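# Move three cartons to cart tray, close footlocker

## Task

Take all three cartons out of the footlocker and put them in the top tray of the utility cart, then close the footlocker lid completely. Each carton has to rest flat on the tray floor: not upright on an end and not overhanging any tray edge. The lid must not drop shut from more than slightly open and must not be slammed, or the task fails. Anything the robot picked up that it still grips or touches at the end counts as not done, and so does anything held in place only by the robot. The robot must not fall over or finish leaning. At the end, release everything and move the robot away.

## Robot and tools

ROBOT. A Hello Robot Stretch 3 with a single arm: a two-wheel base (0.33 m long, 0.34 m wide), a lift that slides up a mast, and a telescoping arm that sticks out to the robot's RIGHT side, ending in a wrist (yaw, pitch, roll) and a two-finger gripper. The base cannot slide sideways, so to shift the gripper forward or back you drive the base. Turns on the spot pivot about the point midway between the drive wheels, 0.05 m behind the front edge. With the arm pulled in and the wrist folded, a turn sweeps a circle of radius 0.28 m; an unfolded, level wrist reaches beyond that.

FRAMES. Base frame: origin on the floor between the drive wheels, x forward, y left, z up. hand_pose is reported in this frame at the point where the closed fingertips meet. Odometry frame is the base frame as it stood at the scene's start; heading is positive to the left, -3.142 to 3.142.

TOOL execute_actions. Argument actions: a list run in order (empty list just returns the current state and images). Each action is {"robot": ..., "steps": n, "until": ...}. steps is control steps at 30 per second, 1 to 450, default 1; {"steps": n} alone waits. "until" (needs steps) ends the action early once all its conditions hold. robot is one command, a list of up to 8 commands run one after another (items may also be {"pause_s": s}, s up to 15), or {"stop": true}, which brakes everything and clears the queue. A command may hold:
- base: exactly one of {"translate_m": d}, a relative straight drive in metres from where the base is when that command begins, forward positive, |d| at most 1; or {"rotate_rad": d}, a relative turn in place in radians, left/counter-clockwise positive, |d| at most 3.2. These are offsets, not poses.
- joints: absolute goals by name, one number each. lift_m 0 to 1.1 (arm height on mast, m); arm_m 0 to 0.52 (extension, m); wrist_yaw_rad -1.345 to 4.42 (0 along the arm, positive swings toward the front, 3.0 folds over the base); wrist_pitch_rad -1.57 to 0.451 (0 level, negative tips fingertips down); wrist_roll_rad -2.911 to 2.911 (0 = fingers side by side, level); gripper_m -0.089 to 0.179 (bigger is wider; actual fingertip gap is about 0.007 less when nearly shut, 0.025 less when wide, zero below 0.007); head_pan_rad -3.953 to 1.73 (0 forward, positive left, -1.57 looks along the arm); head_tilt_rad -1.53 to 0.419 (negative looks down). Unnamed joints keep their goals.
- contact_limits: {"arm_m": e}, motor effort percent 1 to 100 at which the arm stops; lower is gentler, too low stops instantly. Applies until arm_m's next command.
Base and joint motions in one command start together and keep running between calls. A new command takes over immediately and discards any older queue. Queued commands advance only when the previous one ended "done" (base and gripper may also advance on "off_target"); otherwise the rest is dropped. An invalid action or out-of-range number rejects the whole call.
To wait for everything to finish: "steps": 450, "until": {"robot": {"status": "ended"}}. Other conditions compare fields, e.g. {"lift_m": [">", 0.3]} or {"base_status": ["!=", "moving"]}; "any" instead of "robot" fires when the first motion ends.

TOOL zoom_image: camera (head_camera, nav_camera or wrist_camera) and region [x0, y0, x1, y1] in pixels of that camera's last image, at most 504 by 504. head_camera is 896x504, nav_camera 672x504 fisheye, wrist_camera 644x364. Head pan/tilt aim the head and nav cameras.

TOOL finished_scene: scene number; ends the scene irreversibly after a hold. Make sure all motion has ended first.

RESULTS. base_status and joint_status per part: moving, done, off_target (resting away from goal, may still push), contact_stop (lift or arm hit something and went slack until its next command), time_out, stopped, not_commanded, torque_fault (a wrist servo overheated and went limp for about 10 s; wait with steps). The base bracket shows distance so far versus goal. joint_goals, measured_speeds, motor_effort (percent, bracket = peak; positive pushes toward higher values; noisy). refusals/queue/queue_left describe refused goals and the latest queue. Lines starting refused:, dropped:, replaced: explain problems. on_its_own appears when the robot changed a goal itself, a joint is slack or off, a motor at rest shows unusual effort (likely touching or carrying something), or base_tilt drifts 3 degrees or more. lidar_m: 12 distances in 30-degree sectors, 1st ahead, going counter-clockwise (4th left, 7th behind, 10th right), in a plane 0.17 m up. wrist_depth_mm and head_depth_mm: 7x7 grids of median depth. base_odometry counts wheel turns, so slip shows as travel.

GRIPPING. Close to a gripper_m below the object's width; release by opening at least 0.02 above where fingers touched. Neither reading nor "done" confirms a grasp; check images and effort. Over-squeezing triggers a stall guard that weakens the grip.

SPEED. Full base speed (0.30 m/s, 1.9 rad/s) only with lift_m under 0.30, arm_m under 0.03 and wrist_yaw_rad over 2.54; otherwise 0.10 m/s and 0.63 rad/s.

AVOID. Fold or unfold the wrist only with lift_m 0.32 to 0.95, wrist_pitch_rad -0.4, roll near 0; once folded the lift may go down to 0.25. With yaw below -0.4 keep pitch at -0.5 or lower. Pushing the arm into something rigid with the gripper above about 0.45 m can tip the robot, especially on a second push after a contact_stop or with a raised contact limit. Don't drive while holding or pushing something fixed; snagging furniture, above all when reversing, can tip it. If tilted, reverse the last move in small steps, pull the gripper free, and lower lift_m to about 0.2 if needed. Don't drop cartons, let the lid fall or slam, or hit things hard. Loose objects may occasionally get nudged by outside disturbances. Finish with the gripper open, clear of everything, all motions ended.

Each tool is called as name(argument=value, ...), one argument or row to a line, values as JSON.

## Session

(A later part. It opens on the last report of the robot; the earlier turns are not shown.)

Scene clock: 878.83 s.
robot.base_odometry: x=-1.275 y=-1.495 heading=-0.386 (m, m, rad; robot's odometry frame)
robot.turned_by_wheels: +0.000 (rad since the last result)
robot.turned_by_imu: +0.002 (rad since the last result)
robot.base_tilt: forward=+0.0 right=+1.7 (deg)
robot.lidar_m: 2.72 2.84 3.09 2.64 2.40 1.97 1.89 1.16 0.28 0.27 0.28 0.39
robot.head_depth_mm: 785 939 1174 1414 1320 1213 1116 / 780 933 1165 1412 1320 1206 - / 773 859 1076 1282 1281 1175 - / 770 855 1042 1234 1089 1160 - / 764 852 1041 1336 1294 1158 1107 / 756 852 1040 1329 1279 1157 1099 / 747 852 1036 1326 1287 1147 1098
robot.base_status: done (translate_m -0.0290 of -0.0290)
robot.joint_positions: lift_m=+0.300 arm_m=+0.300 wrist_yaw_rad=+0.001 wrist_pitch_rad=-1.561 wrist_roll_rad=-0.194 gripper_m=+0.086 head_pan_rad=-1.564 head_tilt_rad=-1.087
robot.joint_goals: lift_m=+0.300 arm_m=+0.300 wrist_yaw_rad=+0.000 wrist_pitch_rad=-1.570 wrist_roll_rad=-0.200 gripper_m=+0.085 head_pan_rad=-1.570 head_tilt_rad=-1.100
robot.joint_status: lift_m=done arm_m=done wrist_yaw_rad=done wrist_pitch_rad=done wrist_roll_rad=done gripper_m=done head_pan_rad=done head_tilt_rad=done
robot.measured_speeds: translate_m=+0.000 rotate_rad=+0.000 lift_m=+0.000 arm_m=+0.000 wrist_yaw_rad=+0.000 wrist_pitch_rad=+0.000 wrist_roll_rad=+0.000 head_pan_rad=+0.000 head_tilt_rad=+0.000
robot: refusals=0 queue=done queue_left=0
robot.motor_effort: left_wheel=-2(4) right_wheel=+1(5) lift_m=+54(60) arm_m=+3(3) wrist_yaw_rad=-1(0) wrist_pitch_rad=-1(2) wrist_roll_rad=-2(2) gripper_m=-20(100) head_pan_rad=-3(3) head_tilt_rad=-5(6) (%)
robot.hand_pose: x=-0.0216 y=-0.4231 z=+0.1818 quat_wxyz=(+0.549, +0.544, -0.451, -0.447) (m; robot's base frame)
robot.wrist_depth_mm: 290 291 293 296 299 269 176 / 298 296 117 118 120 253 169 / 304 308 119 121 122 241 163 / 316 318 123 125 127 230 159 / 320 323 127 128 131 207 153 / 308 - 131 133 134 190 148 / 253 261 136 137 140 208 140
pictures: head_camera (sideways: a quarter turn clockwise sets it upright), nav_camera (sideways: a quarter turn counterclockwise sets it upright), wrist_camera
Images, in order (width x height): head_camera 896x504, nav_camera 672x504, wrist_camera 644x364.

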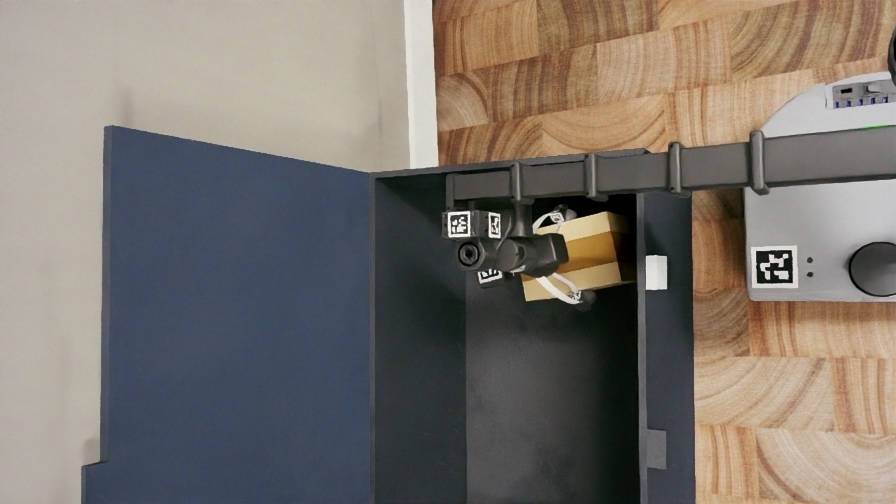

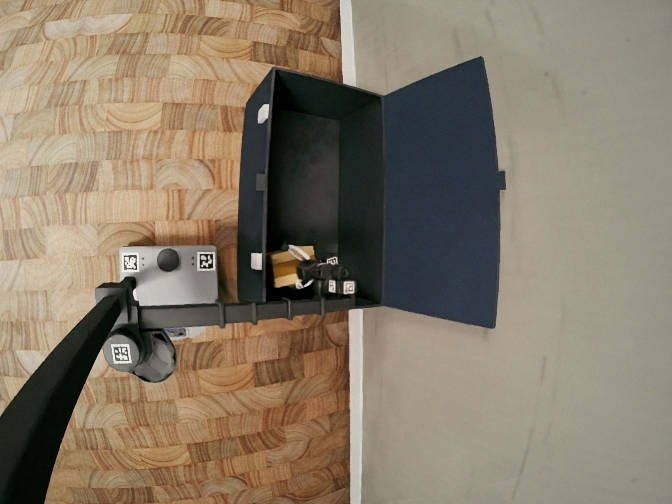

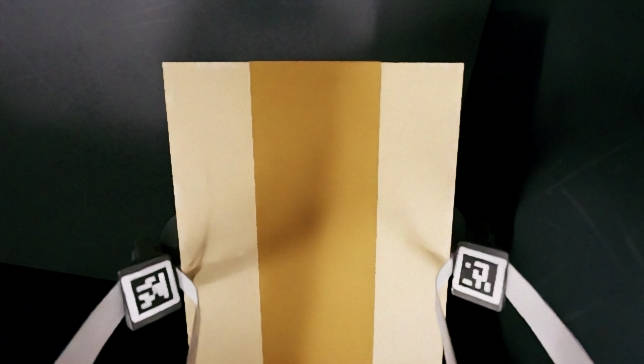

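execute_actions(
  actions=[
    {"robot":{"joints":{"lift_m":1.07}},"steps":150,"until":{"robot":{"lift_m":[">",0.57]}}},
    {"robot":[{"base":{"rotate_rad":-0.951},"joints":{"arm_m":0.08,"wrist_roll_rad":0}},{"base":{"translate_m":-1.0}}],"steps":450,"until":{"robot":{"queue_left":["=",0]}}},
    {"steps":450,"until":{"robot":{"status":"ended"}}},
    {"robot":{"base":{"translate_m":-1.0}},"steps":450,"until":{"robot":{"status":"ended"}}},
    {"robot":{"base":{"translate_m":-0.373}},"steps":450,"until":{"robot":{"status":"ended"}}},
  ],
)

Scene clock: 940.53 s.
robot.base_odometry: x=-1.825 y=+0.814 heading=-1.337 (m, m, rad; robot's odometry frame)
robot.turned_by_wheels: -0.951 (rad since the last result)
robot.turned_by_imu: -0.925 (rad since the last result)
robot.base_tilt: forward=+0.0 right=+1.7 (deg)
robot.lidar_m: 2.49 4.21 3.09 0.46 0.43 0.44 0.76 0.58 0.57 0.61 0.88 2.73
robot.head_depth_mm: 557 632 744 909 1169 1208 1112 / - - 811 326 308 1205 - / - - - 325 302 1194 - / - - - 324 302 1190 - / 708 844 979 329 302 1193 1102 / 755 927 1187 1432 1309 1189 1101 / 820 1024 1370 1443 1305 1190 1097
robot.base_status: done (translate_m -0.3730 of -0.3730)
robot.joint_positions: lift_m=+1.070 arm_m=+0.080 wrist_yaw_rad=+0.001 wrist_pitch_rad=-1.560 wrist_roll_rad=-0.005 gripper_m=+0.086 head_pan_rad=-1.564 head_tilt_rad=-1.087
robot.joint_goals: lift_m=+1.070 arm_m=+0.080 wrist_yaw_rad=+0.000 wrist_pitch_rad=-1.570 wrist_roll_rad=+0.000 gripper_m=+0.085 head_pan_rad=-1.570 head_tilt_rad=-1.100
robot.joint_status: lift_m=done arm_m=done wrist_yaw_rad=done wrist_pitch_rad=done wrist_roll_rad=done gripper_m=done head_pan_rad=done head_tilt_rad=done
robot.measured_speeds: translate_m=+0.000 rotate_rad=+0.000 lift_m=+0.000 arm_m=+0.000 wrist_yaw_rad=+0.000 wrist_pitch_rad=+0.000 wrist_roll_rad=+0.000 head_pan_rad=+0.000 head_tilt_rad=+0.000
robot: refusals=0 queue=done queue_left=0
robot.motor_effort: left_wheel=+1(6) right_wheel=-4(10) lift_m=+55(59) arm_m=-3(4) wrist_yaw_rad=-1(1) wrist_pitch_rad=-1(1) wrist_roll_rad=+2(2) gripper_m=-20(20) head_pan_rad=-3(3) head_tilt_rad=-6(6) (%)
robot.hand_pose: x=-0.0216 y=-0.2039 z=+0.9518 quat_wxyz=(+0.504, +0.499, -0.501, -0.496) (m; robot's base frame)
robot.wrist_depth_mm: - - - - 806 593 459 / - - 117 117 119 758 568 / - - 120 121 122 - 720 / - - 124 124 126 - 975 / - - 127 128 130 - - / - - 131 132 135 - - / - - 136 137 140 - -
pictures: head_camera (sideways: a quarter turn clockwise sets it upright), nav_camera (sideways: a quarter turn counterclockwise sets it upright), wrist_camera
Images, in order (width x height): head_camera 896x504, nav_camera 672x504, wrist_camera 644x364.

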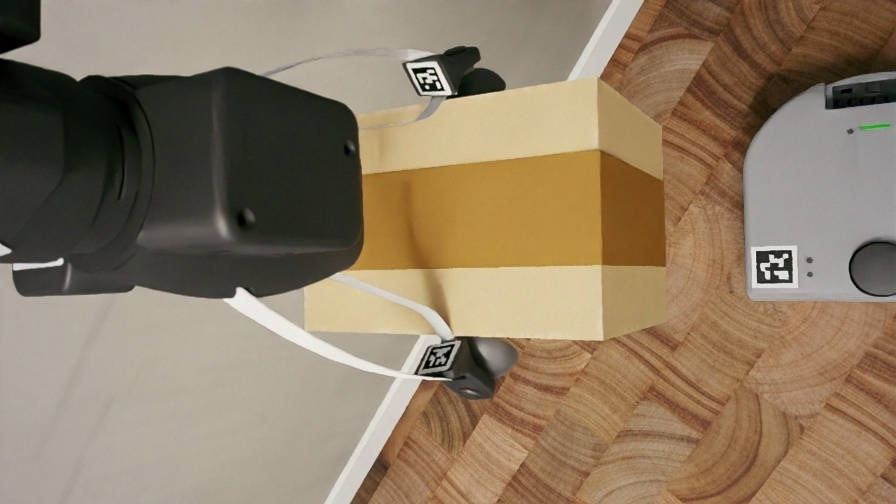

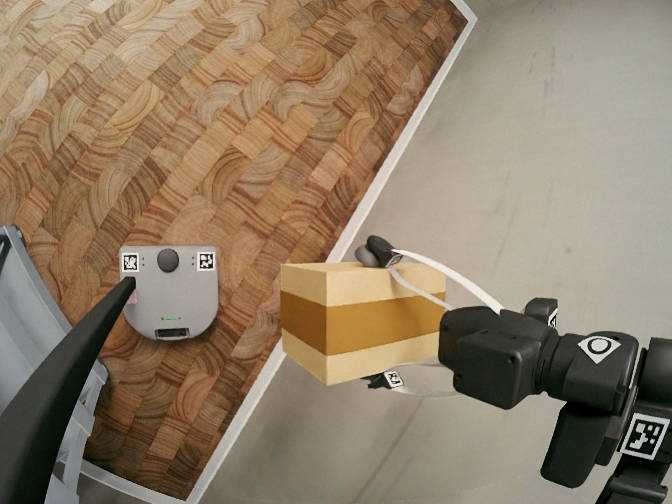

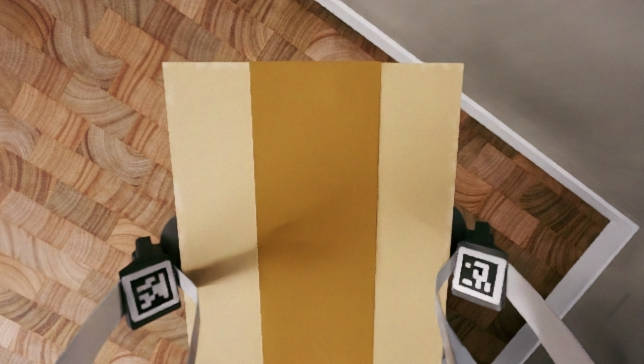

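execute_actions(
  actions=[
    {"robot":[{"base":{"rotate_rad":-2.556},"joints":{"head_tilt_rad":-0.9}},{"joints":{"arm_m":0.5}}],"steps":450,"until":{"robot":{"status":"ended"}}},
  ],
)

Scene clock: 954.43 s.
robot.base_odometry: x=-1.825 y=+0.814 heading=+2.391 (m, m, rad; robot's odometry frame)
robot.turned_by_wheels: -2.556 (rad since the last result)
robot.turned_by_imu: -2.504 (rad since the last result)
robot.base_tilt: forward=+0.0 right=+1.7 (deg)
robot.lidar_m: 0.58 0.57 0.63 0.98 2.74 2.49 3.77 0.60 0.44 0.43 0.45 0.71
robot.head_depth_mm: 1106 728 609 621 914 1169 1142 / 1067 759 714 620 914 1163 1137 / 1020 585 733 616 909 1162 1137 / 1015 571 692 615 909 1160 1136 / 962 831 726 612 908 1155 1134 / 931 874 723 610 853 1220 1124 / 891 959 668 638 1427 1258 1124
robot.base_status: done (rotate_rad -2.5559 of -2.5560)
robot.joint_positions: lift_m=+1.070 arm_m=+0.500 wrist_yaw_rad=+0.000 wrist_pitch_rad=-1.560 wrist_roll_rad=-0.004 gripper_m=+0.086 head_pan_rad=-1.564 head_tilt_rad=-0.902
robot.joint_goals: lift_m=+1.070 arm_m=+0.500 wrist_yaw_rad=+0.000 wrist_pitch_rad=-1.570 wrist_roll_rad=+0.000 gripper_m=+0.085 head_pan_rad=-1.570 head_tilt_rad=-0.900
robot.joint_status: lift_m=done arm_m=done wrist_yaw_rad=done wrist_pitch_rad=done wrist_roll_rad=done gripper_m=done head_pan_rad=done head_tilt_rad=done
robot.measured_speeds: translate_m=+0.000 rotate_rad=+0.000 lift_m=+0.000 arm_m=+0.000 wrist_yaw_rad=+0.000 wrist_pitch_rad=+0.000 wrist_roll_rad=+0.000 head_pan_rad=+0.000 head_tilt_rad=+0.000
robot: refusals=0 queue=done queue_left=0
robot.motor_effort: left_wheel=+2(5) right_wheel=-4(8) lift_m=+54(54) arm_m=+3(4) wrist_yaw_rad=+0(1) wrist_pitch_rad=-1(2) wrist_roll_rad=+1(2) gripper_m=-21(20) head_pan_rad=-3(3) head_tilt_rad=+0(13) (%)
robot.hand_pose: x=-0.0216 y=-0.6233 z=+0.9518 quat_wxyz=(+0.504, +0.498, -0.501, -0.497) (m; robot's base frame)
robot.wrist_depth_mm: 252 292 290 294 297 242 190 / 248 292 117 118 119 242 196 / 249 303 120 121 123 317 326 / 249 300 124 124 127 327 334 / 261 300 127 129 131 236 219 / 272 - 132 132 135 223 223 / 273 344 136 137 140 264 231
pictures: head_camera (sideways: a quarter turn clockwise sets it upright), nav_camera (sideways: a quarter turn counterclockwise sets it upright), wrist_camera
Images, in order (width x height): head_camera 896x504, nav_camera 672x504, wrist_camera 644x364.

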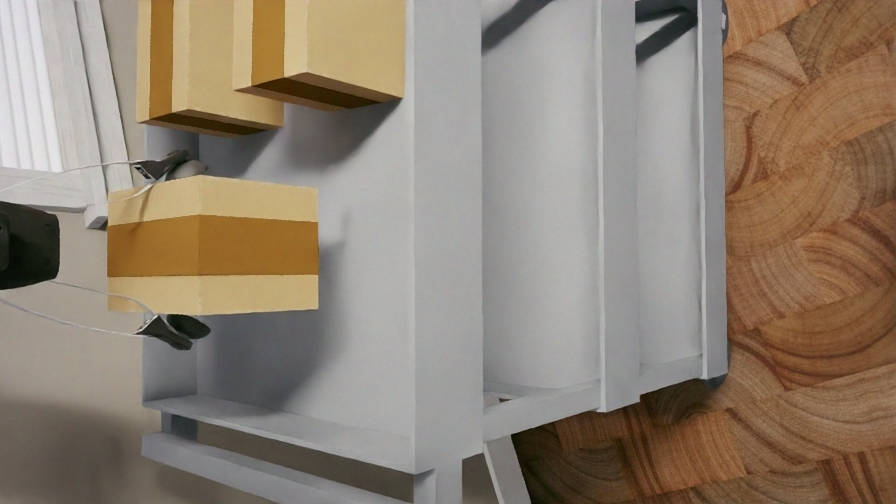

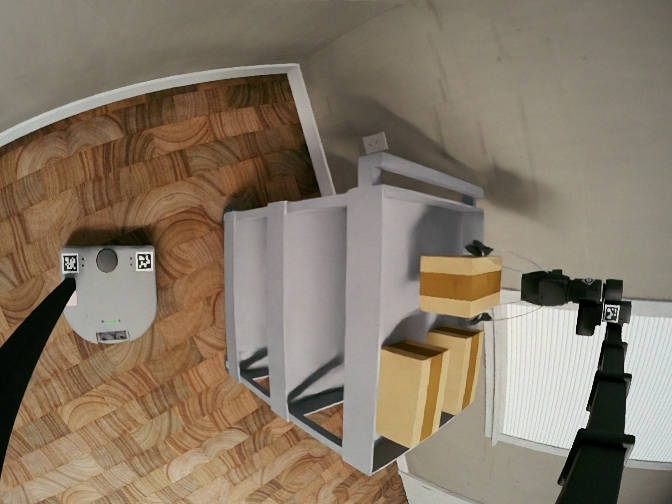

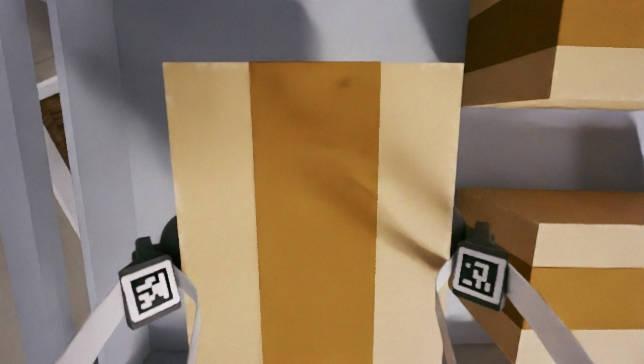

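execute_actions(
  actions=[
    {"robot":{"joints":{"lift_m":0.993}},"steps":60,"until":{"robot":{"status":"ended"}}},
  ],
)

execute_actions(
  actions=[
    {"robot":{"joints":{"lift_m":0.978}},"steps":60,"until":{"robot":{"status":"ended"}}},
    {"robot":{"joints":{"gripper_m":0.15}},"steps":40,"until":{"robot":{"status":"ended"}}},
    {"robot":{"joints":{"lift_m":1.06}},"steps":60,"until":{"robot":{"status":"ended"}}},
  ],
)

Scene clock: 965.30 s.
robot.base_odometry: x=-1.825 y=+0.814 heading=+2.391 (m, m, rad; robot's odometry frame)
robot.turned_by_wheels: +0.000 (rad since the last result)
robot.turned_by_imu: +0.001 (rad since the last result)
robot.base_tilt: forward=-0.1 right=+1.7 (deg)
robot.lidar_m: 0.58 0.57 0.63 0.98 2.73 2.49 3.75 0.61 0.44 0.43 0.45 0.71
robot.head_depth_mm: 1147 727 609 622 919 1171 1141 / 1070 757 714 619 916 1160 1138 / 1030 883 704 618 911 1163 1135 / - 673 635 615 911 1162 1133 / 958 876 707 612 909 1158 1133 / 928 873 725 610 856 1222 1126 / 891 956 670 639 1426 1260 1131
robot.base_status: done (rotate_rad -2.5559 of -2.5560)
robot.joint_positions: lift_m=+0.994 arm_m=+0.500 wrist_yaw_rad=+0.000 wrist_pitch_rad=-1.561 wrist_roll_rad=-0.004 gripper_m=+0.086 head_pan_rad=-1.564 head_tilt_rad=-0.902
robot.joint_goals: lift_m=+0.993 arm_m=+0.500 wrist_yaw_rad=+0.000 wrist_pitch_rad=-1.570 wrist_roll_rad=+0.000 gripper_m=+0.085 head_pan_rad=-1.570 head_tilt_rad=-0.900
robot.joint_status: lift_m=done arm_m=done wrist_yaw_rad=done wrist_pitch_rad=done wrist_roll_rad=done gripper_m=done head_pan_rad=done head_tilt_rad=done
robot.measured_speeds: translate_m=+0.000 rotate_rad=+0.000 lift_m=+0.000 arm_m=+0.000 wrist_yaw_rad=+0.000 wrist_pitch_rad=+0.000 wrist_roll_rad=+0.000 head_pan_rad=+0.000 head_tilt_rad=+0.000
robot: refusals=0 queue=done queue_left=0
robot.motor_effort: left_wheel=+1(1) right_wheel=-2(4) lift_m=+21(54) arm_m=+3(3) wrist_yaw_rad=+0(0) wrist_pitch_rad=-1(2) wrist_roll_rad=+1(1) gripper_m=-20(20) head_pan_rad=-3(2) head_tilt_rad=+0(1) (%)
robot.hand_pose: x=-0.0216 y=-0.6230 z=+0.8759 quat_wxyz=(+0.503, +0.499, -0.501, -0.497) (m; robot's base frame)
robot.wrist_depth_mm: 215 221 224 225 227 227 164 / 222 224 117 119 120 233 172 / 223 231 120 120 123 243 246 / 222 240 123 124 126 253 254 / 222 245 127 128 130 238 196 / 223 - 132 133 135 218 168 / 211 268 136 137 140 260 160
pictures: head_camera (sideways: a quarter turn clockwise sets it upright), nav_camera (sideways: a quarter turn counterclockwise sets it upright), wrist_camera
Images, in order (width x height): head_camera 896x504, nav_camera 672x504, wrist_camera 644x364.

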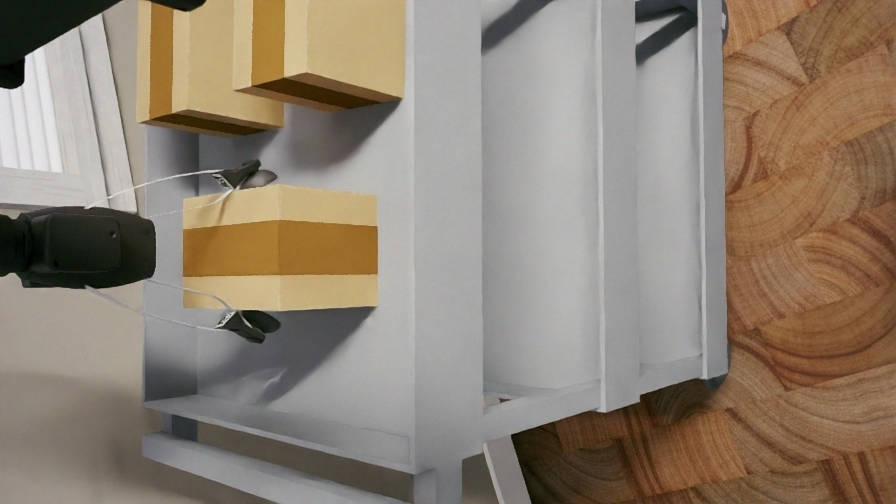

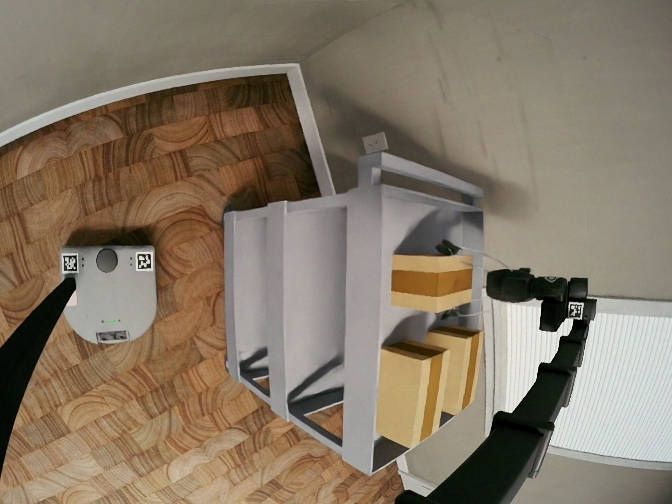

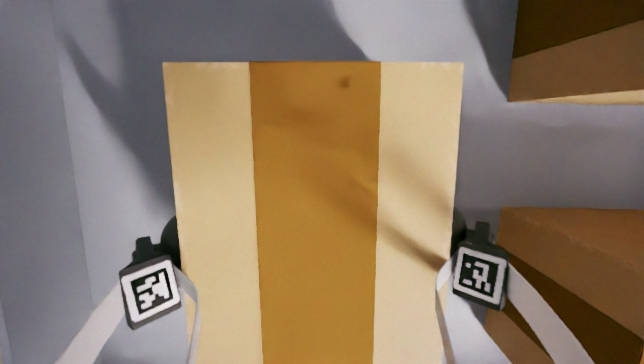

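Scene clock: 967.97 s.
robot.base_odometry: x=-1.825 y=+0.814 heading=+2.391 (m, m, rad; robot's odometry frame)
robot.turned_by_wheels: +0.000 (rad since the last result)
robot.turned_by_imu: +0.001 (rad since the last result)
robot.base_tilt: forward=+0.0 right=+1.7 (deg)
robot.lidar_m: 0.58 0.57 0.63 0.97 2.73 2.49 3.78 0.60 0.44 0.43 0.45 0.71
robot.head_depth_mm: 1109 727 608 622 916 1166 1137 / 1074 758 713 622 915 1162 1139 / 1032 866 713 617 911 1163 1134 / 1040 693 636 615 911 1159 1132 / 960 861 710 613 909 1155 1132 / 924 873 724 611 854 1221 1126 / 891 960 669 639 1423 1261 1128
robot.base_status: done (rotate_rad -2.5559 of -2.5560)
robot.joint_positions: lift_m=+1.060 arm_m=+0.500 wrist_yaw_rad=+0.000 wrist_pitch_rad=-1.563 wrist_roll_rad=-0.004 gripper_m=+0.150 head_pan_rad=-1.564 head_tilt_rad=-0.902
robot.joint_goals: lift_m=+1.060 arm_m=+0.500 wrist_yaw_rad=+0.000 wrist_pitch_rad=-1.570 wrist_roll_rad=+0.000 gripper_m=+0.150 head_pan_rad=-1.570 head_tilt_rad=-0.900
robot.joint_status: lift_m=done arm_m=done wrist_yaw_rad=done wrist_pitch_rad=done wrist_roll_rad=done gripper_m=done head_pan_rad=done head_tilt_rad=done
robot.measured_speeds: translate_m=+0.000 rotate_rad=+0.000 lift_m=+0.000 arm_m=+0.000 wrist_yaw_rad=+0.000 wrist_pitch_rad=+0.000 wrist_roll_rad=+0.000 head_pan_rad=+0.000 head_tilt_rad=+0.000
robot: refusals=0 queue=done queue_left=0
robot.motor_effort: left_wheel=+0(1) right_wheel=-2(2) lift_m=+52(52) arm_m=+2(3) wrist_yaw_rad=-1(1) wrist_pitch_rad=+0(1) wrist_roll_rad=+1(1) gripper_m=+0(82) head_pan_rad=-3(3) head_tilt_rad=+0(2) (%)
robot.hand_pose: x=-0.0216 y=-0.6227 z=+0.9419 quat_wxyz=(+0.503, +0.499, -0.501, -0.497) (m; robot's base frame)
robot.wrist_depth_mm: 233 279 281 284 291 241 181 / 249 287 288 291 297 243 187 / 249 294 185 185 302 310 315 / 248 303 193 193 311 318 320 / 249 304 199 198 324 226 208 / 260 - 206 204 334 - 211 / 260 325 342 336 349 247 221
pictures: head_camera (sideways: a quarter turn clockwise sets it upright), nav_camera (sideways: a quarter turn counterclockwise sets it upright), wrist_camera
replaced: robot.lift_m: its motion had ended contact_stop
Images, in order (width x height): head_camera 896x504, nav_camera 672x504, wrist_camera 644x364.

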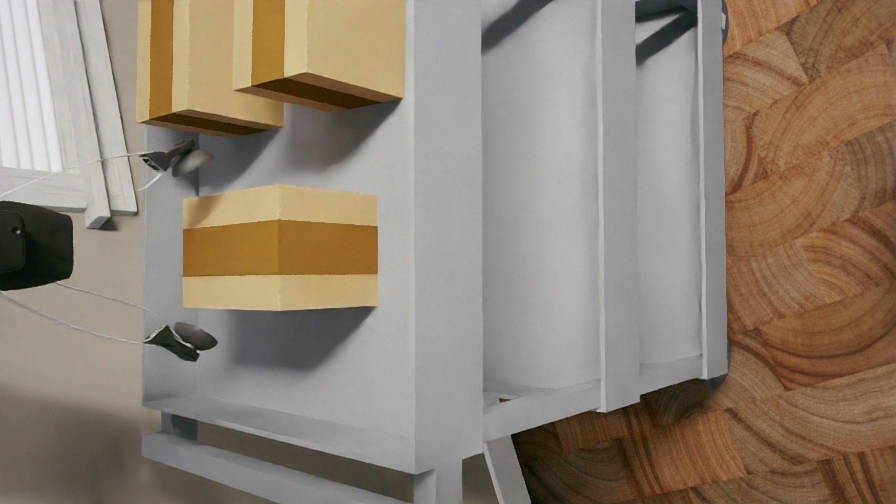

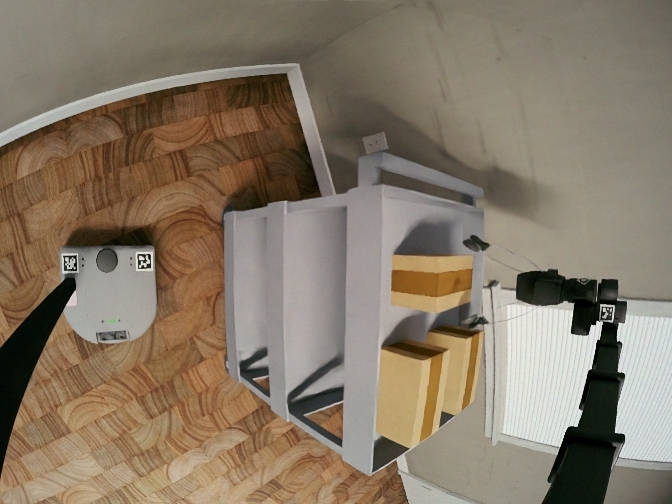

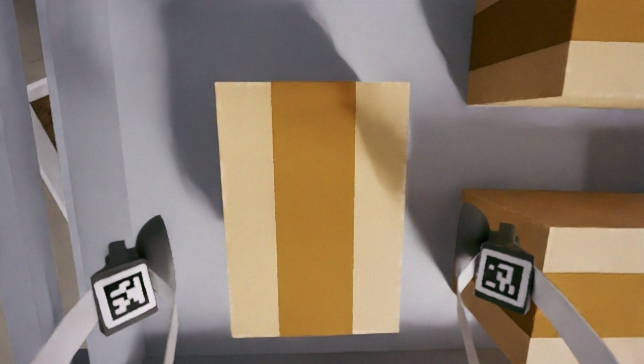

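execute_actions(
  actions=[
    {"robot":{"joints":{"arm_m":0.0,"gripper_m":0.04}},"steps":150,"until":{"robot":{"arm_m":["<",0.22]}}},
    {"robot":{"base":{"rotate_rad":2.641},"joints":{"arm_m":0.0,"lift_m":0.298,"wrist_yaw_rad":2.6}},"steps":400,"until":{"robot":{"base_status":["!=","moving"]}}},
    {"robot":{"base":{"translate_m":1.0}},"steps":400,"until":{"robot":{"base_status":["!=","moving"]}}},
    {"robot":[{"base":{"translate_m":1.0}},{"base":{"translate_m":0.539}},{"base":{"rotate_rad":0.865}},{"joints":{"lift_m":0.5}},{"joints":{"lift_m":0.9,"wrist_yaw_rad":0.0,"gripper_m":0.09,"head_tilt_rad":-0.7,"wrist_pitch_rad":-0.75,"arm_m":0.33}}],"steps":450,"until":{"robot":{"status":"ended"}}},
    {"steps":200,"until":{"robot":{"status":"ended"}}},
  ],
)

Scene clock: 1017.70 s.
robot.base_odometry: x=-1.029 y=-1.597 heading=-0.387 (m, m, rad; robot's odometry frame)
robot.turned_by_wheels: +3.506 (rad since the last result)
robot.turned_by_imu: +3.445 (rad since the last result)
robot.base_tilt: forward=+0.0 right=+1.7 (deg)
robot.lidar_m: 2.60 2.63 3.10 2.97 3.05 2.26 2.15 0.38 0.28 0.27 0.28 0.39
robot.head_depth_mm: 664 740 821 - 1032 1159 1171 / 658 723 - 908 1026 1198 1198 / 655 715 - 905 1016 1186 1198 / 650 720 - 922 1018 1184 1199 / 644 719 807 893 1011 1180 1188 / 643 713 802 879 1010 1173 1188 / 639 708 795 875 1000 1135 1165
robot.base_status: done (rotate_rad +0.8649 of +0.8650)
robot.joint_positions: lift_m=+0.900 arm_m=+0.330 wrist_yaw_rad=+0.001 wrist_pitch_rad=-0.764 wrist_roll_rad=-0.003 gripper_m=+0.090 head_pan_rad=-1.564 head_tilt_rad=-0.705
robot.joint_goals: lift_m=+0.900 arm_m=+0.330 wrist_yaw_rad=+0.000 wrist_pitch_rad=-0.750 wrist_roll_rad=+0.000 gripper_m=+0.090 head_pan_rad=-1.570 head_tilt_rad=-0.700
robot.joint_status: lift_m=done arm_m=done wrist_yaw_rad=done wrist_pitch_rad=done wrist_roll_rad=done gripper_m=done head_pan_rad=done head_tilt_rad=done
robot.measured_speeds: translate_m=+0.000 rotate_rad=+0.000 lift_m=+0.000 arm_m=+0.000 wrist_yaw_rad=+0.000 wrist_pitch_rad=+0.000 wrist_roll_rad=+0.000 head_pan_rad=+0.000 head_tilt_rad=+0.000
robot: refusals=0 queue=done queue_left=0
robot.motor_effort: left_wheel=-3(9) right_wheel=+2(11) lift_m=+53(52) arm_m=+3(4) wrist_yaw_rad=-2(2) wrist_pitch_rad=+6(5) wrist_roll_rad=+1(1) gripper_m=+0(82) head_pan_rad=-3(3) head_tilt_rad=+1(18) (%)
robot.hand_pose: x=-0.0213 y=-0.6431 z=+0.8437 quat_wxyz=(+0.658, +0.264, -0.655, -0.263) (m; robot's base frame)
robot.wrist_depth_mm: 206 208 212 216 221 224 227 / 237 240 246 253 255 261 267 / 276 277 281 276 294 302 309 / 301 303 304 308 310 311 316 / 379 384 368 383 375 399 400 / 604 515 544 530 562 537 805 / 885 805 782 808 837 803 907
pictures: head_camera (sideways: a quarter turn clockwise sets it upright), nav_camera (sideways: a quarter turn counterclockwise sets it upright), wrist_camera
Images, in order (width x height): head_camera 896x504, nav_camera 672x504, wrist_camera 644x364.

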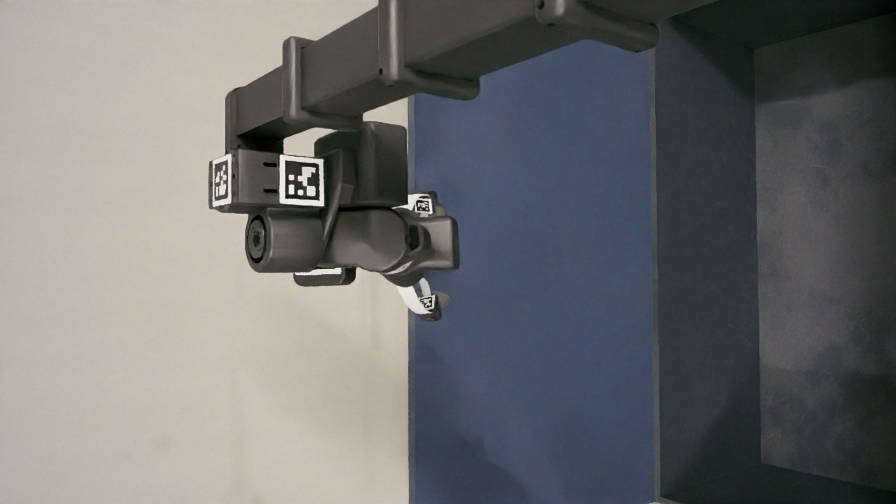

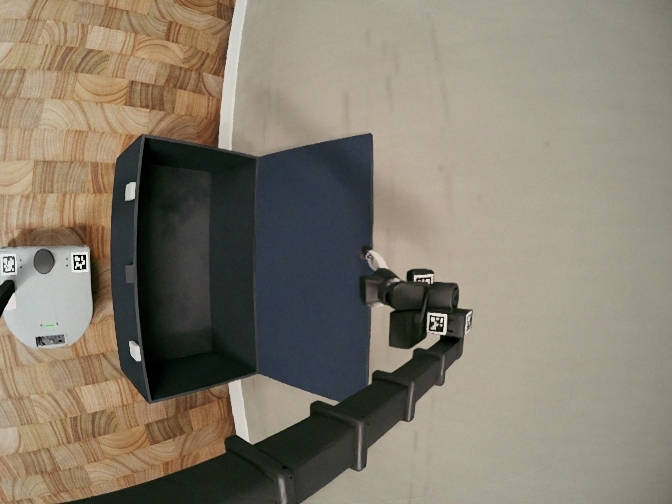

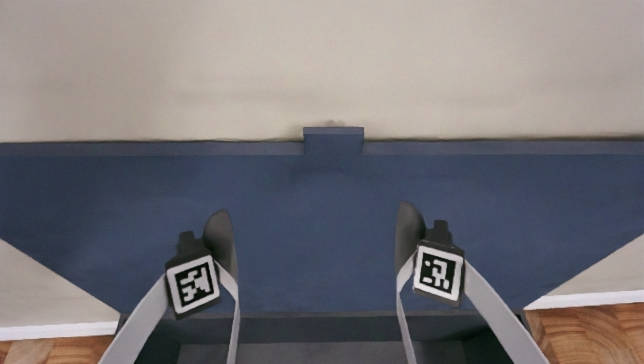

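execute_actions(
  actions=[
    {"robot":[{"base":{"translate_m":-0.014},"joints":{"lift_m":0.875,"arm_m":0.42}},{"joints":{"lift_m":0.855,"arm_m":0.428}}],"steps":200,"until":{"robot":{"status":"ended"}}},
  ],
)

Scene clock: 1051.50 s.
robot.base_odometry: x=-1.042 y=-1.592 heading=-0.387 (m, m, rad; robot's odometry frame)
robot.turned_by_wheels: +0.000 (rad since the last result)
robot.turned_by_imu: +0.001 (rad since the last result)
robot.base_tilt: forward=+0.0 right=+1.7 (deg)
robot.lidar_m: 2.61 2.64 3.09 2.97 3.08 2.24 2.14 0.38 0.28 0.27 0.28 0.39
robot.head_depth_mm: 664 741 835 900 - - 1177 / 660 735 - 904 1045 1198 1196 / 655 720 - 892 1016 1192 1195 / 652 725 - 903 1014 1183 1197 / 647 719 808 884 1012 1179 1193 / 643 712 805 881 1008 1173 1192 / 639 709 796 881 1002 1137 1168
robot.base_status: done (translate_m -0.0140 of -0.0140)
robot.joint_positions: lift_m=+0.856 arm_m=+0.428 wrist_yaw_rad=+0.001 wrist_pitch_rad=-0.759 wrist_roll_rad=-0.003 gripper_m=+0.090 head_pan_rad=-1.564 head_tilt_rad=-0.705
robot.joint_goals: lift_m=+0.855 arm_m=+0.428 wrist_yaw_rad=+0.000 wrist_pitch_rad=-0.750 wrist_roll_rad=+0.000 gripper_m=+0.090 head_pan_rad=-1.570 head_tilt_rad=-0.700
robot.joint_status: lift_m=done arm_m=done wrist_yaw_rad=done wrist_pitch_rad=done wrist_roll_rad=done gripper_m=done head_pan_rad=done head_tilt_rad=done
robot.measured_speeds: translate_m=+0.000 rotate_rad=+0.000 lift_m=+0.000 arm_m=+0.000 wrist_yaw_rad=+0.000 wrist_pitch_rad=+0.000 wrist_roll_rad=+0.000 head_pan_rad=+0.000 head_tilt_rad=+0.000
robot: refusals=0 queue=done queue_left=0
robot.motor_effort: left_wheel=-3(7) right_wheel=+1(4) lift_m=+24(57) arm_m=+3(4) wrist_yaw_rad=-1(2) wrist_pitch_rad=+4(5) wrist_roll_rad=+1(1) gripper_m=+0(0) head_pan_rad=-3(3) head_tilt_rad=+3(2) (%)
robot.hand_pose: x=-0.0215 y=-0.7419 z=+0.8004 quat_wxyz=(+0.658, +0.263, -0.655, -0.262) (m; robot's base frame)
robot.wrist_depth_mm: 109 111 113 115 117 119 121 / 126 128 130 133 136 139 142 / 148 150 153 158 161 166 170 / 179 184 189 188 200 207 214 / 191 192 190 181 192 194 198 / 237 237 249 243 262 249 252 / 349 360 363 373 377 386 394
pictures: head_camera (sideways: a quarter turn clockwise sets it upright), nav_camera (sideways: a quarter turn counterclockwise sets it upright), wrist_camera
Images, in order (width x height): head_camera 896x504, nav_camera 672x504, wrist_camera 644x364.

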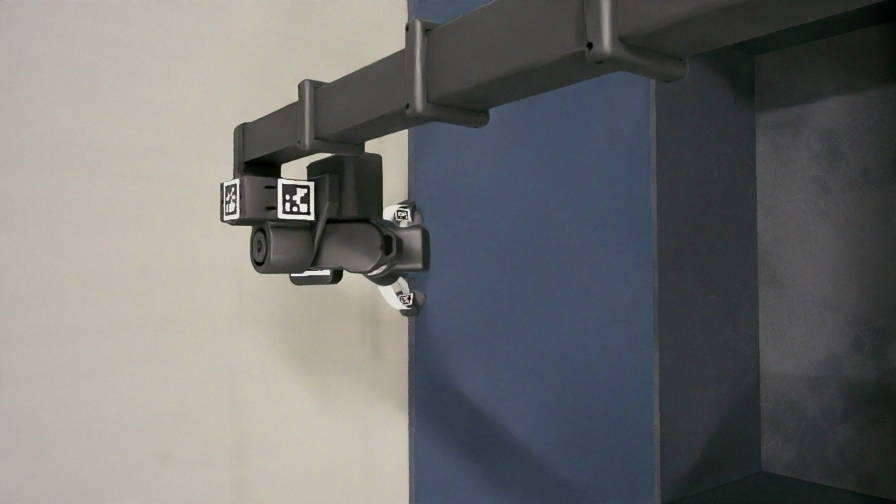

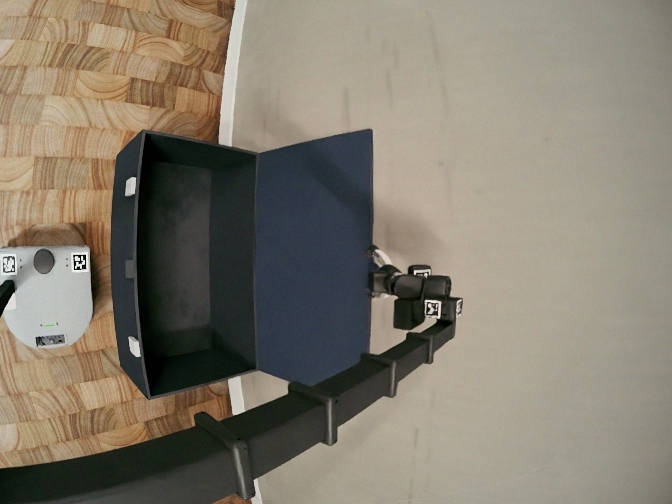

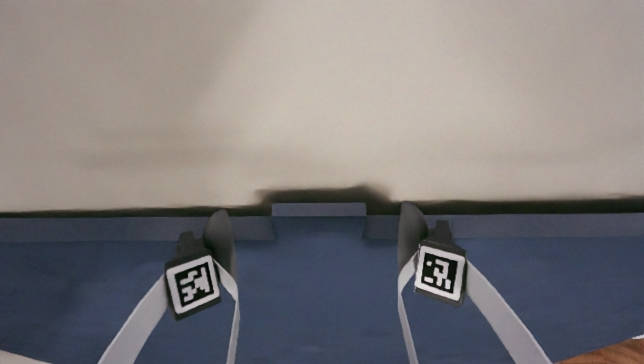

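execute_actions(
  actions=[
    {"robot":[{"joints":{"arm_m":0.446}},{"joints":{"lift_m":0.843}},{"joints":{"gripper_m":0.06}}],"steps":200,"until":{"robot":{"status":"ended"}}},
  ],
)

Scene clock: 1061.13 s.
robot.base_odometry: x=-1.042 y=-1.592 heading=-0.387 (m, m, rad; robot's odometry frame)
robot.turned_by_wheels: +0.000 (rad since the last result)
robot.turned_by_imu: +0.001 (rad since the last result)
robot.base_tilt: forward=-0.1 right=+1.6 (deg)
robot.lidar_m: 2.62 2.65 3.10 2.97 3.06 2.24 2.13 0.39 0.28 0.27 0.28 0.38
robot.head_depth_mm: 665 743 837 905 - - 1175 / 658 734 - 938 1055 1211 1197 / 658 721 - 910 1026 1197 1196 / 652 720 - 918 1020 1186 1190 / 647 721 808 895 1012 1167 1185 / 644 715 805 887 1004 1162 1193 / 640 708 799 880 996 1133 1161
robot.base_status: done (translate_m -0.0140 of -0.0140)
robot.joint_positions: lift_m=+0.855 arm_m=+0.445 wrist_yaw_rad=+0.005 wrist_pitch_rad=-0.770 wrist_roll_rad=-0.003 gripper_m=+0.090 head_pan_rad=-1.564 head_tilt_rad=-0.705
robot.joint_goals: lift_m=+0.855 arm_m=+0.446 wrist_yaw_rad=+0.000 wrist_pitch_rad=-0.750 wrist_roll_rad=+0.000 gripper_m=+0.090 head_pan_rad=-1.570 head_tilt_rad=-0.700
robot.joint_status: lift_m=contact_stop arm_m=done wrist_yaw_rad=done wrist_pitch_rad=done wrist_roll_rad=done gripper_m=done head_pan_rad=done head_tilt_rad=done
robot.measured_speeds: translate_m=+0.000 rotate_rad=+0.000 lift_m=-0.001 arm_m=+0.000 wrist_yaw_rad=+0.000 wrist_pitch_rad=+0.024 wrist_roll_rad=+0.000 head_pan_rad=+0.000 head_tilt_rad=+0.000
robot: refusals=0 queue=dropped queue_left=0
robot.on_its_own: lift_m is slack since a contact_stop, until your next command for it (your +0.843 is given up)
robot.motor_effort: left_wheel=-2(3) right_wheel=+0(2) lift_m=+38(39) arm_m=+7(8) wrist_yaw_rad=-6(6) wrist_pitch_rad=+8(9) wrist_roll_rad=+1(1) gripper_m=-2(2) head_pan_rad=-3(3) head_tilt_rad=+1(1) (%)
robot.hand_pose: x=-0.0207 y=-0.7575 z=+0.7977 quat_wxyz=(+0.657, +0.268, -0.653, -0.264) (m; robot's base frame)
robot.wrist_depth_mm: 94 95 97 98 100 102 103 / 109 110 112 114 117 119 120 / 129 130 133 136 139 142 145 / 156 160 164 168 173 178 184 / 183 187 190 179 192 197 198 / 216 217 237 233 256 253 258 / 305 317 330 345 361 376 400
pictures: head_camera (sideways: a quarter turn clockwise sets it upright), nav_camera (sideways: a quarter turn counterclockwise sets it upright), wrist_camera
dropped: robot: command 1 of its queue: lift_m: contact_stop
Images, in order (width x height): head_camera 896x504, nav_camera 672x504, wrist_camera 644x364.

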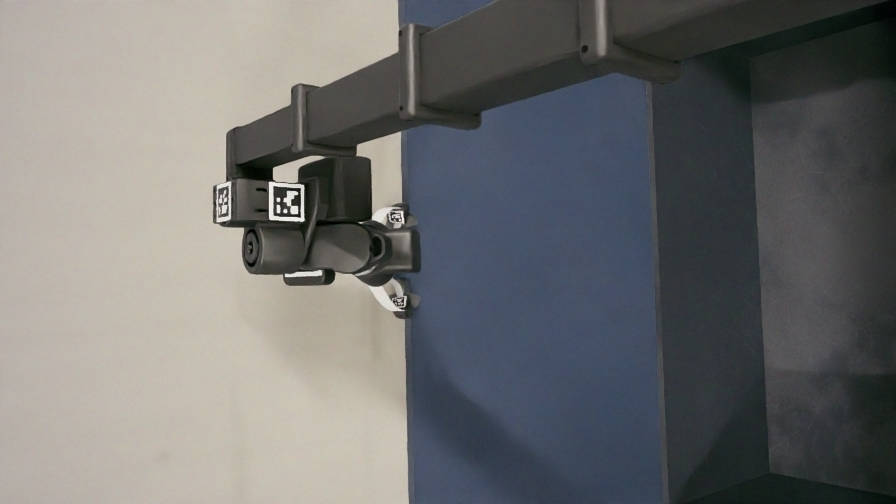

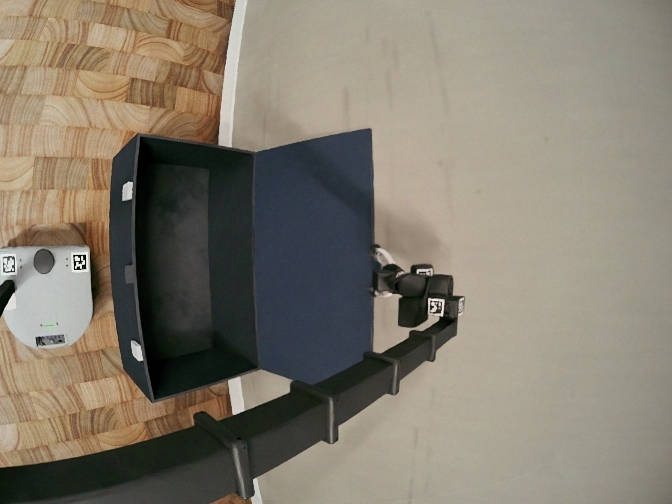

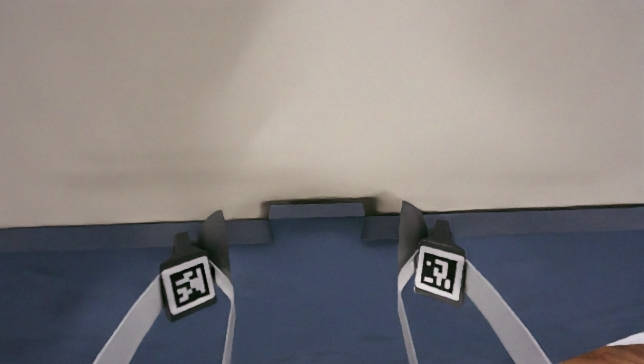

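execute_actions(
  actions=[
    {"robot":[{"joints":{"arm_m":0.43,"lift_m":0.858}},{"joints":{"lift_m":0.88}},{"joints":{"arm_m":0.45}}],"steps":200,"until":{"robot":{"status":"ended"}}},
  ],
)

Scene clock: 1071.40 s.
robot.base_odometry: x=-1.042 y=-1.592 heading=-0.387 (m, m, rad; robot's odometry frame)
robot.turned_by_wheels: +0.000 (rad since the last result)
robot.turned_by_imu: +0.001 (rad since the last result)
robot.base_tilt: forward=+0.0 right=+1.7 (deg)
robot.lidar_m: 2.62 2.64 3.08 2.97 3.05 2.23 2.14 0.39 0.28 0.27 0.28 0.38
robot.head_depth_mm: 663 739 819 - - 1196 1154 / 659 724 - 931 1043 1209 1201 / 655 706 852 912 1035 1195 1197 / 650 712 - 901 1018 1185 1191 / 645 718 806 897 1014 1171 1189 / 642 713 801 890 1003 1153 1191 / 638 709 792 879 996 1134 1167
robot.base_status: done (translate_m -0.0140 of -0.0140)
robot.joint_positions: lift_m=+0.880 arm_m=+0.450 wrist_yaw_rad=+0.002 wrist_pitch_rad=-0.764 wrist_roll_rad=-0.003 gripper_m=+0.090 head_pan_rad=-1.564 head_tilt_rad=-0.705
robot.joint_goals: lift_m=+0.880 arm_m=+0.450 wrist_yaw_rad=+0.000 wrist_pitch_rad=-0.750 wrist_roll_rad=+0.000 gripper_m=+0.090 head_pan_rad=-1.570 head_tilt_rad=-0.700
robot.joint_status: lift_m=done arm_m=done wrist_yaw_rad=done wrist_pitch_rad=done wrist_roll_rad=done gripper_m=done head_pan_rad=done head_tilt_rad=done
robot.measured_speeds: translate_m=+0.000 rotate_rad=+0.000 lift_m=+0.000 arm_m=+0.000 wrist_yaw_rad=+0.000 wrist_pitch_rad=+0.000 wrist_roll_rad=+0.000 head_pan_rad=+0.000 head_tilt_rad=+0.000
robot: refusals=0 queue=done queue_left=0
robot.motor_effort: left_wheel=-2(2) right_wheel=+1(1) lift_m=+52(52) arm_m=+3(5) wrist_yaw_rad=-3(7) wrist_pitch_rad=+6(8) wrist_roll_rad=+1(1) gripper_m=+0(3) head_pan_rad=-3(3) head_tilt_rad=+2(2) (%)
robot.hand_pose: x=-0.0212 y=-0.7630 z=+0.8236 quat_wxyz=(+0.658, +0.265, -0.654, -0.263) (m; robot's base frame)
robot.wrist_depth_mm: 88 89 91 92 94 95 97 / 103 103 105 107 109 111 114 / 120 122 125 128 130 134 137 / 146 150 153 158 162 167 173 / 187 190 189 189 202 209 212 / 205 207 226 222 245 241 250 / 287 299 308 327 343 360 382
pictures: head_camera (sideways: a quarter turn clockwise sets it upright), nav_camera (sideways: a quarter turn counterclockwise sets it upright), wrist_camera
Images, in order (width x height): head_camera 896x504, nav_camera 672x504, wrist_camera 644x364.

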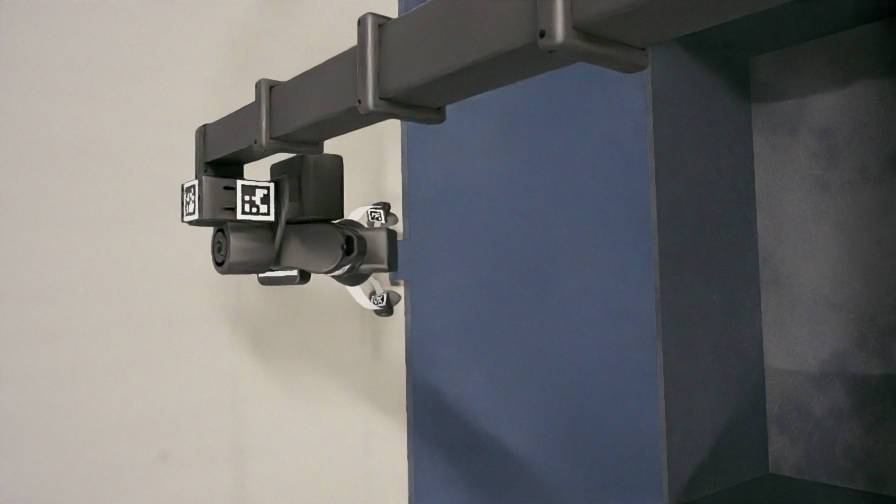

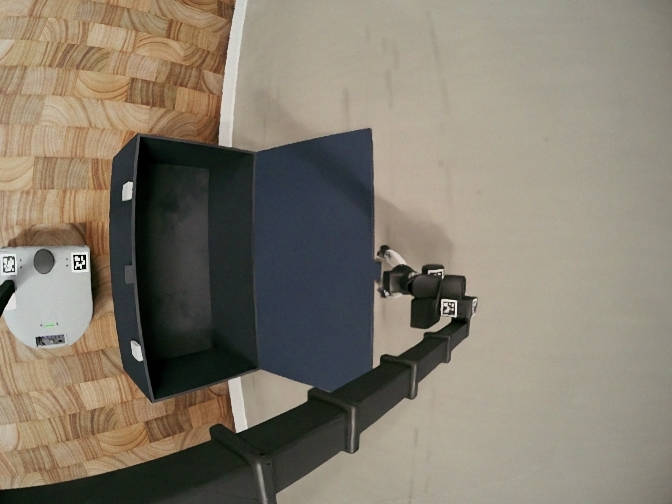

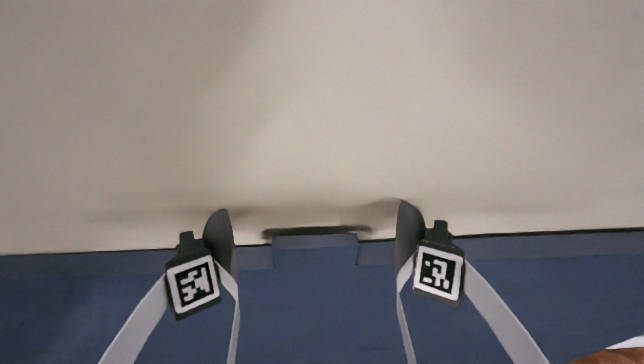

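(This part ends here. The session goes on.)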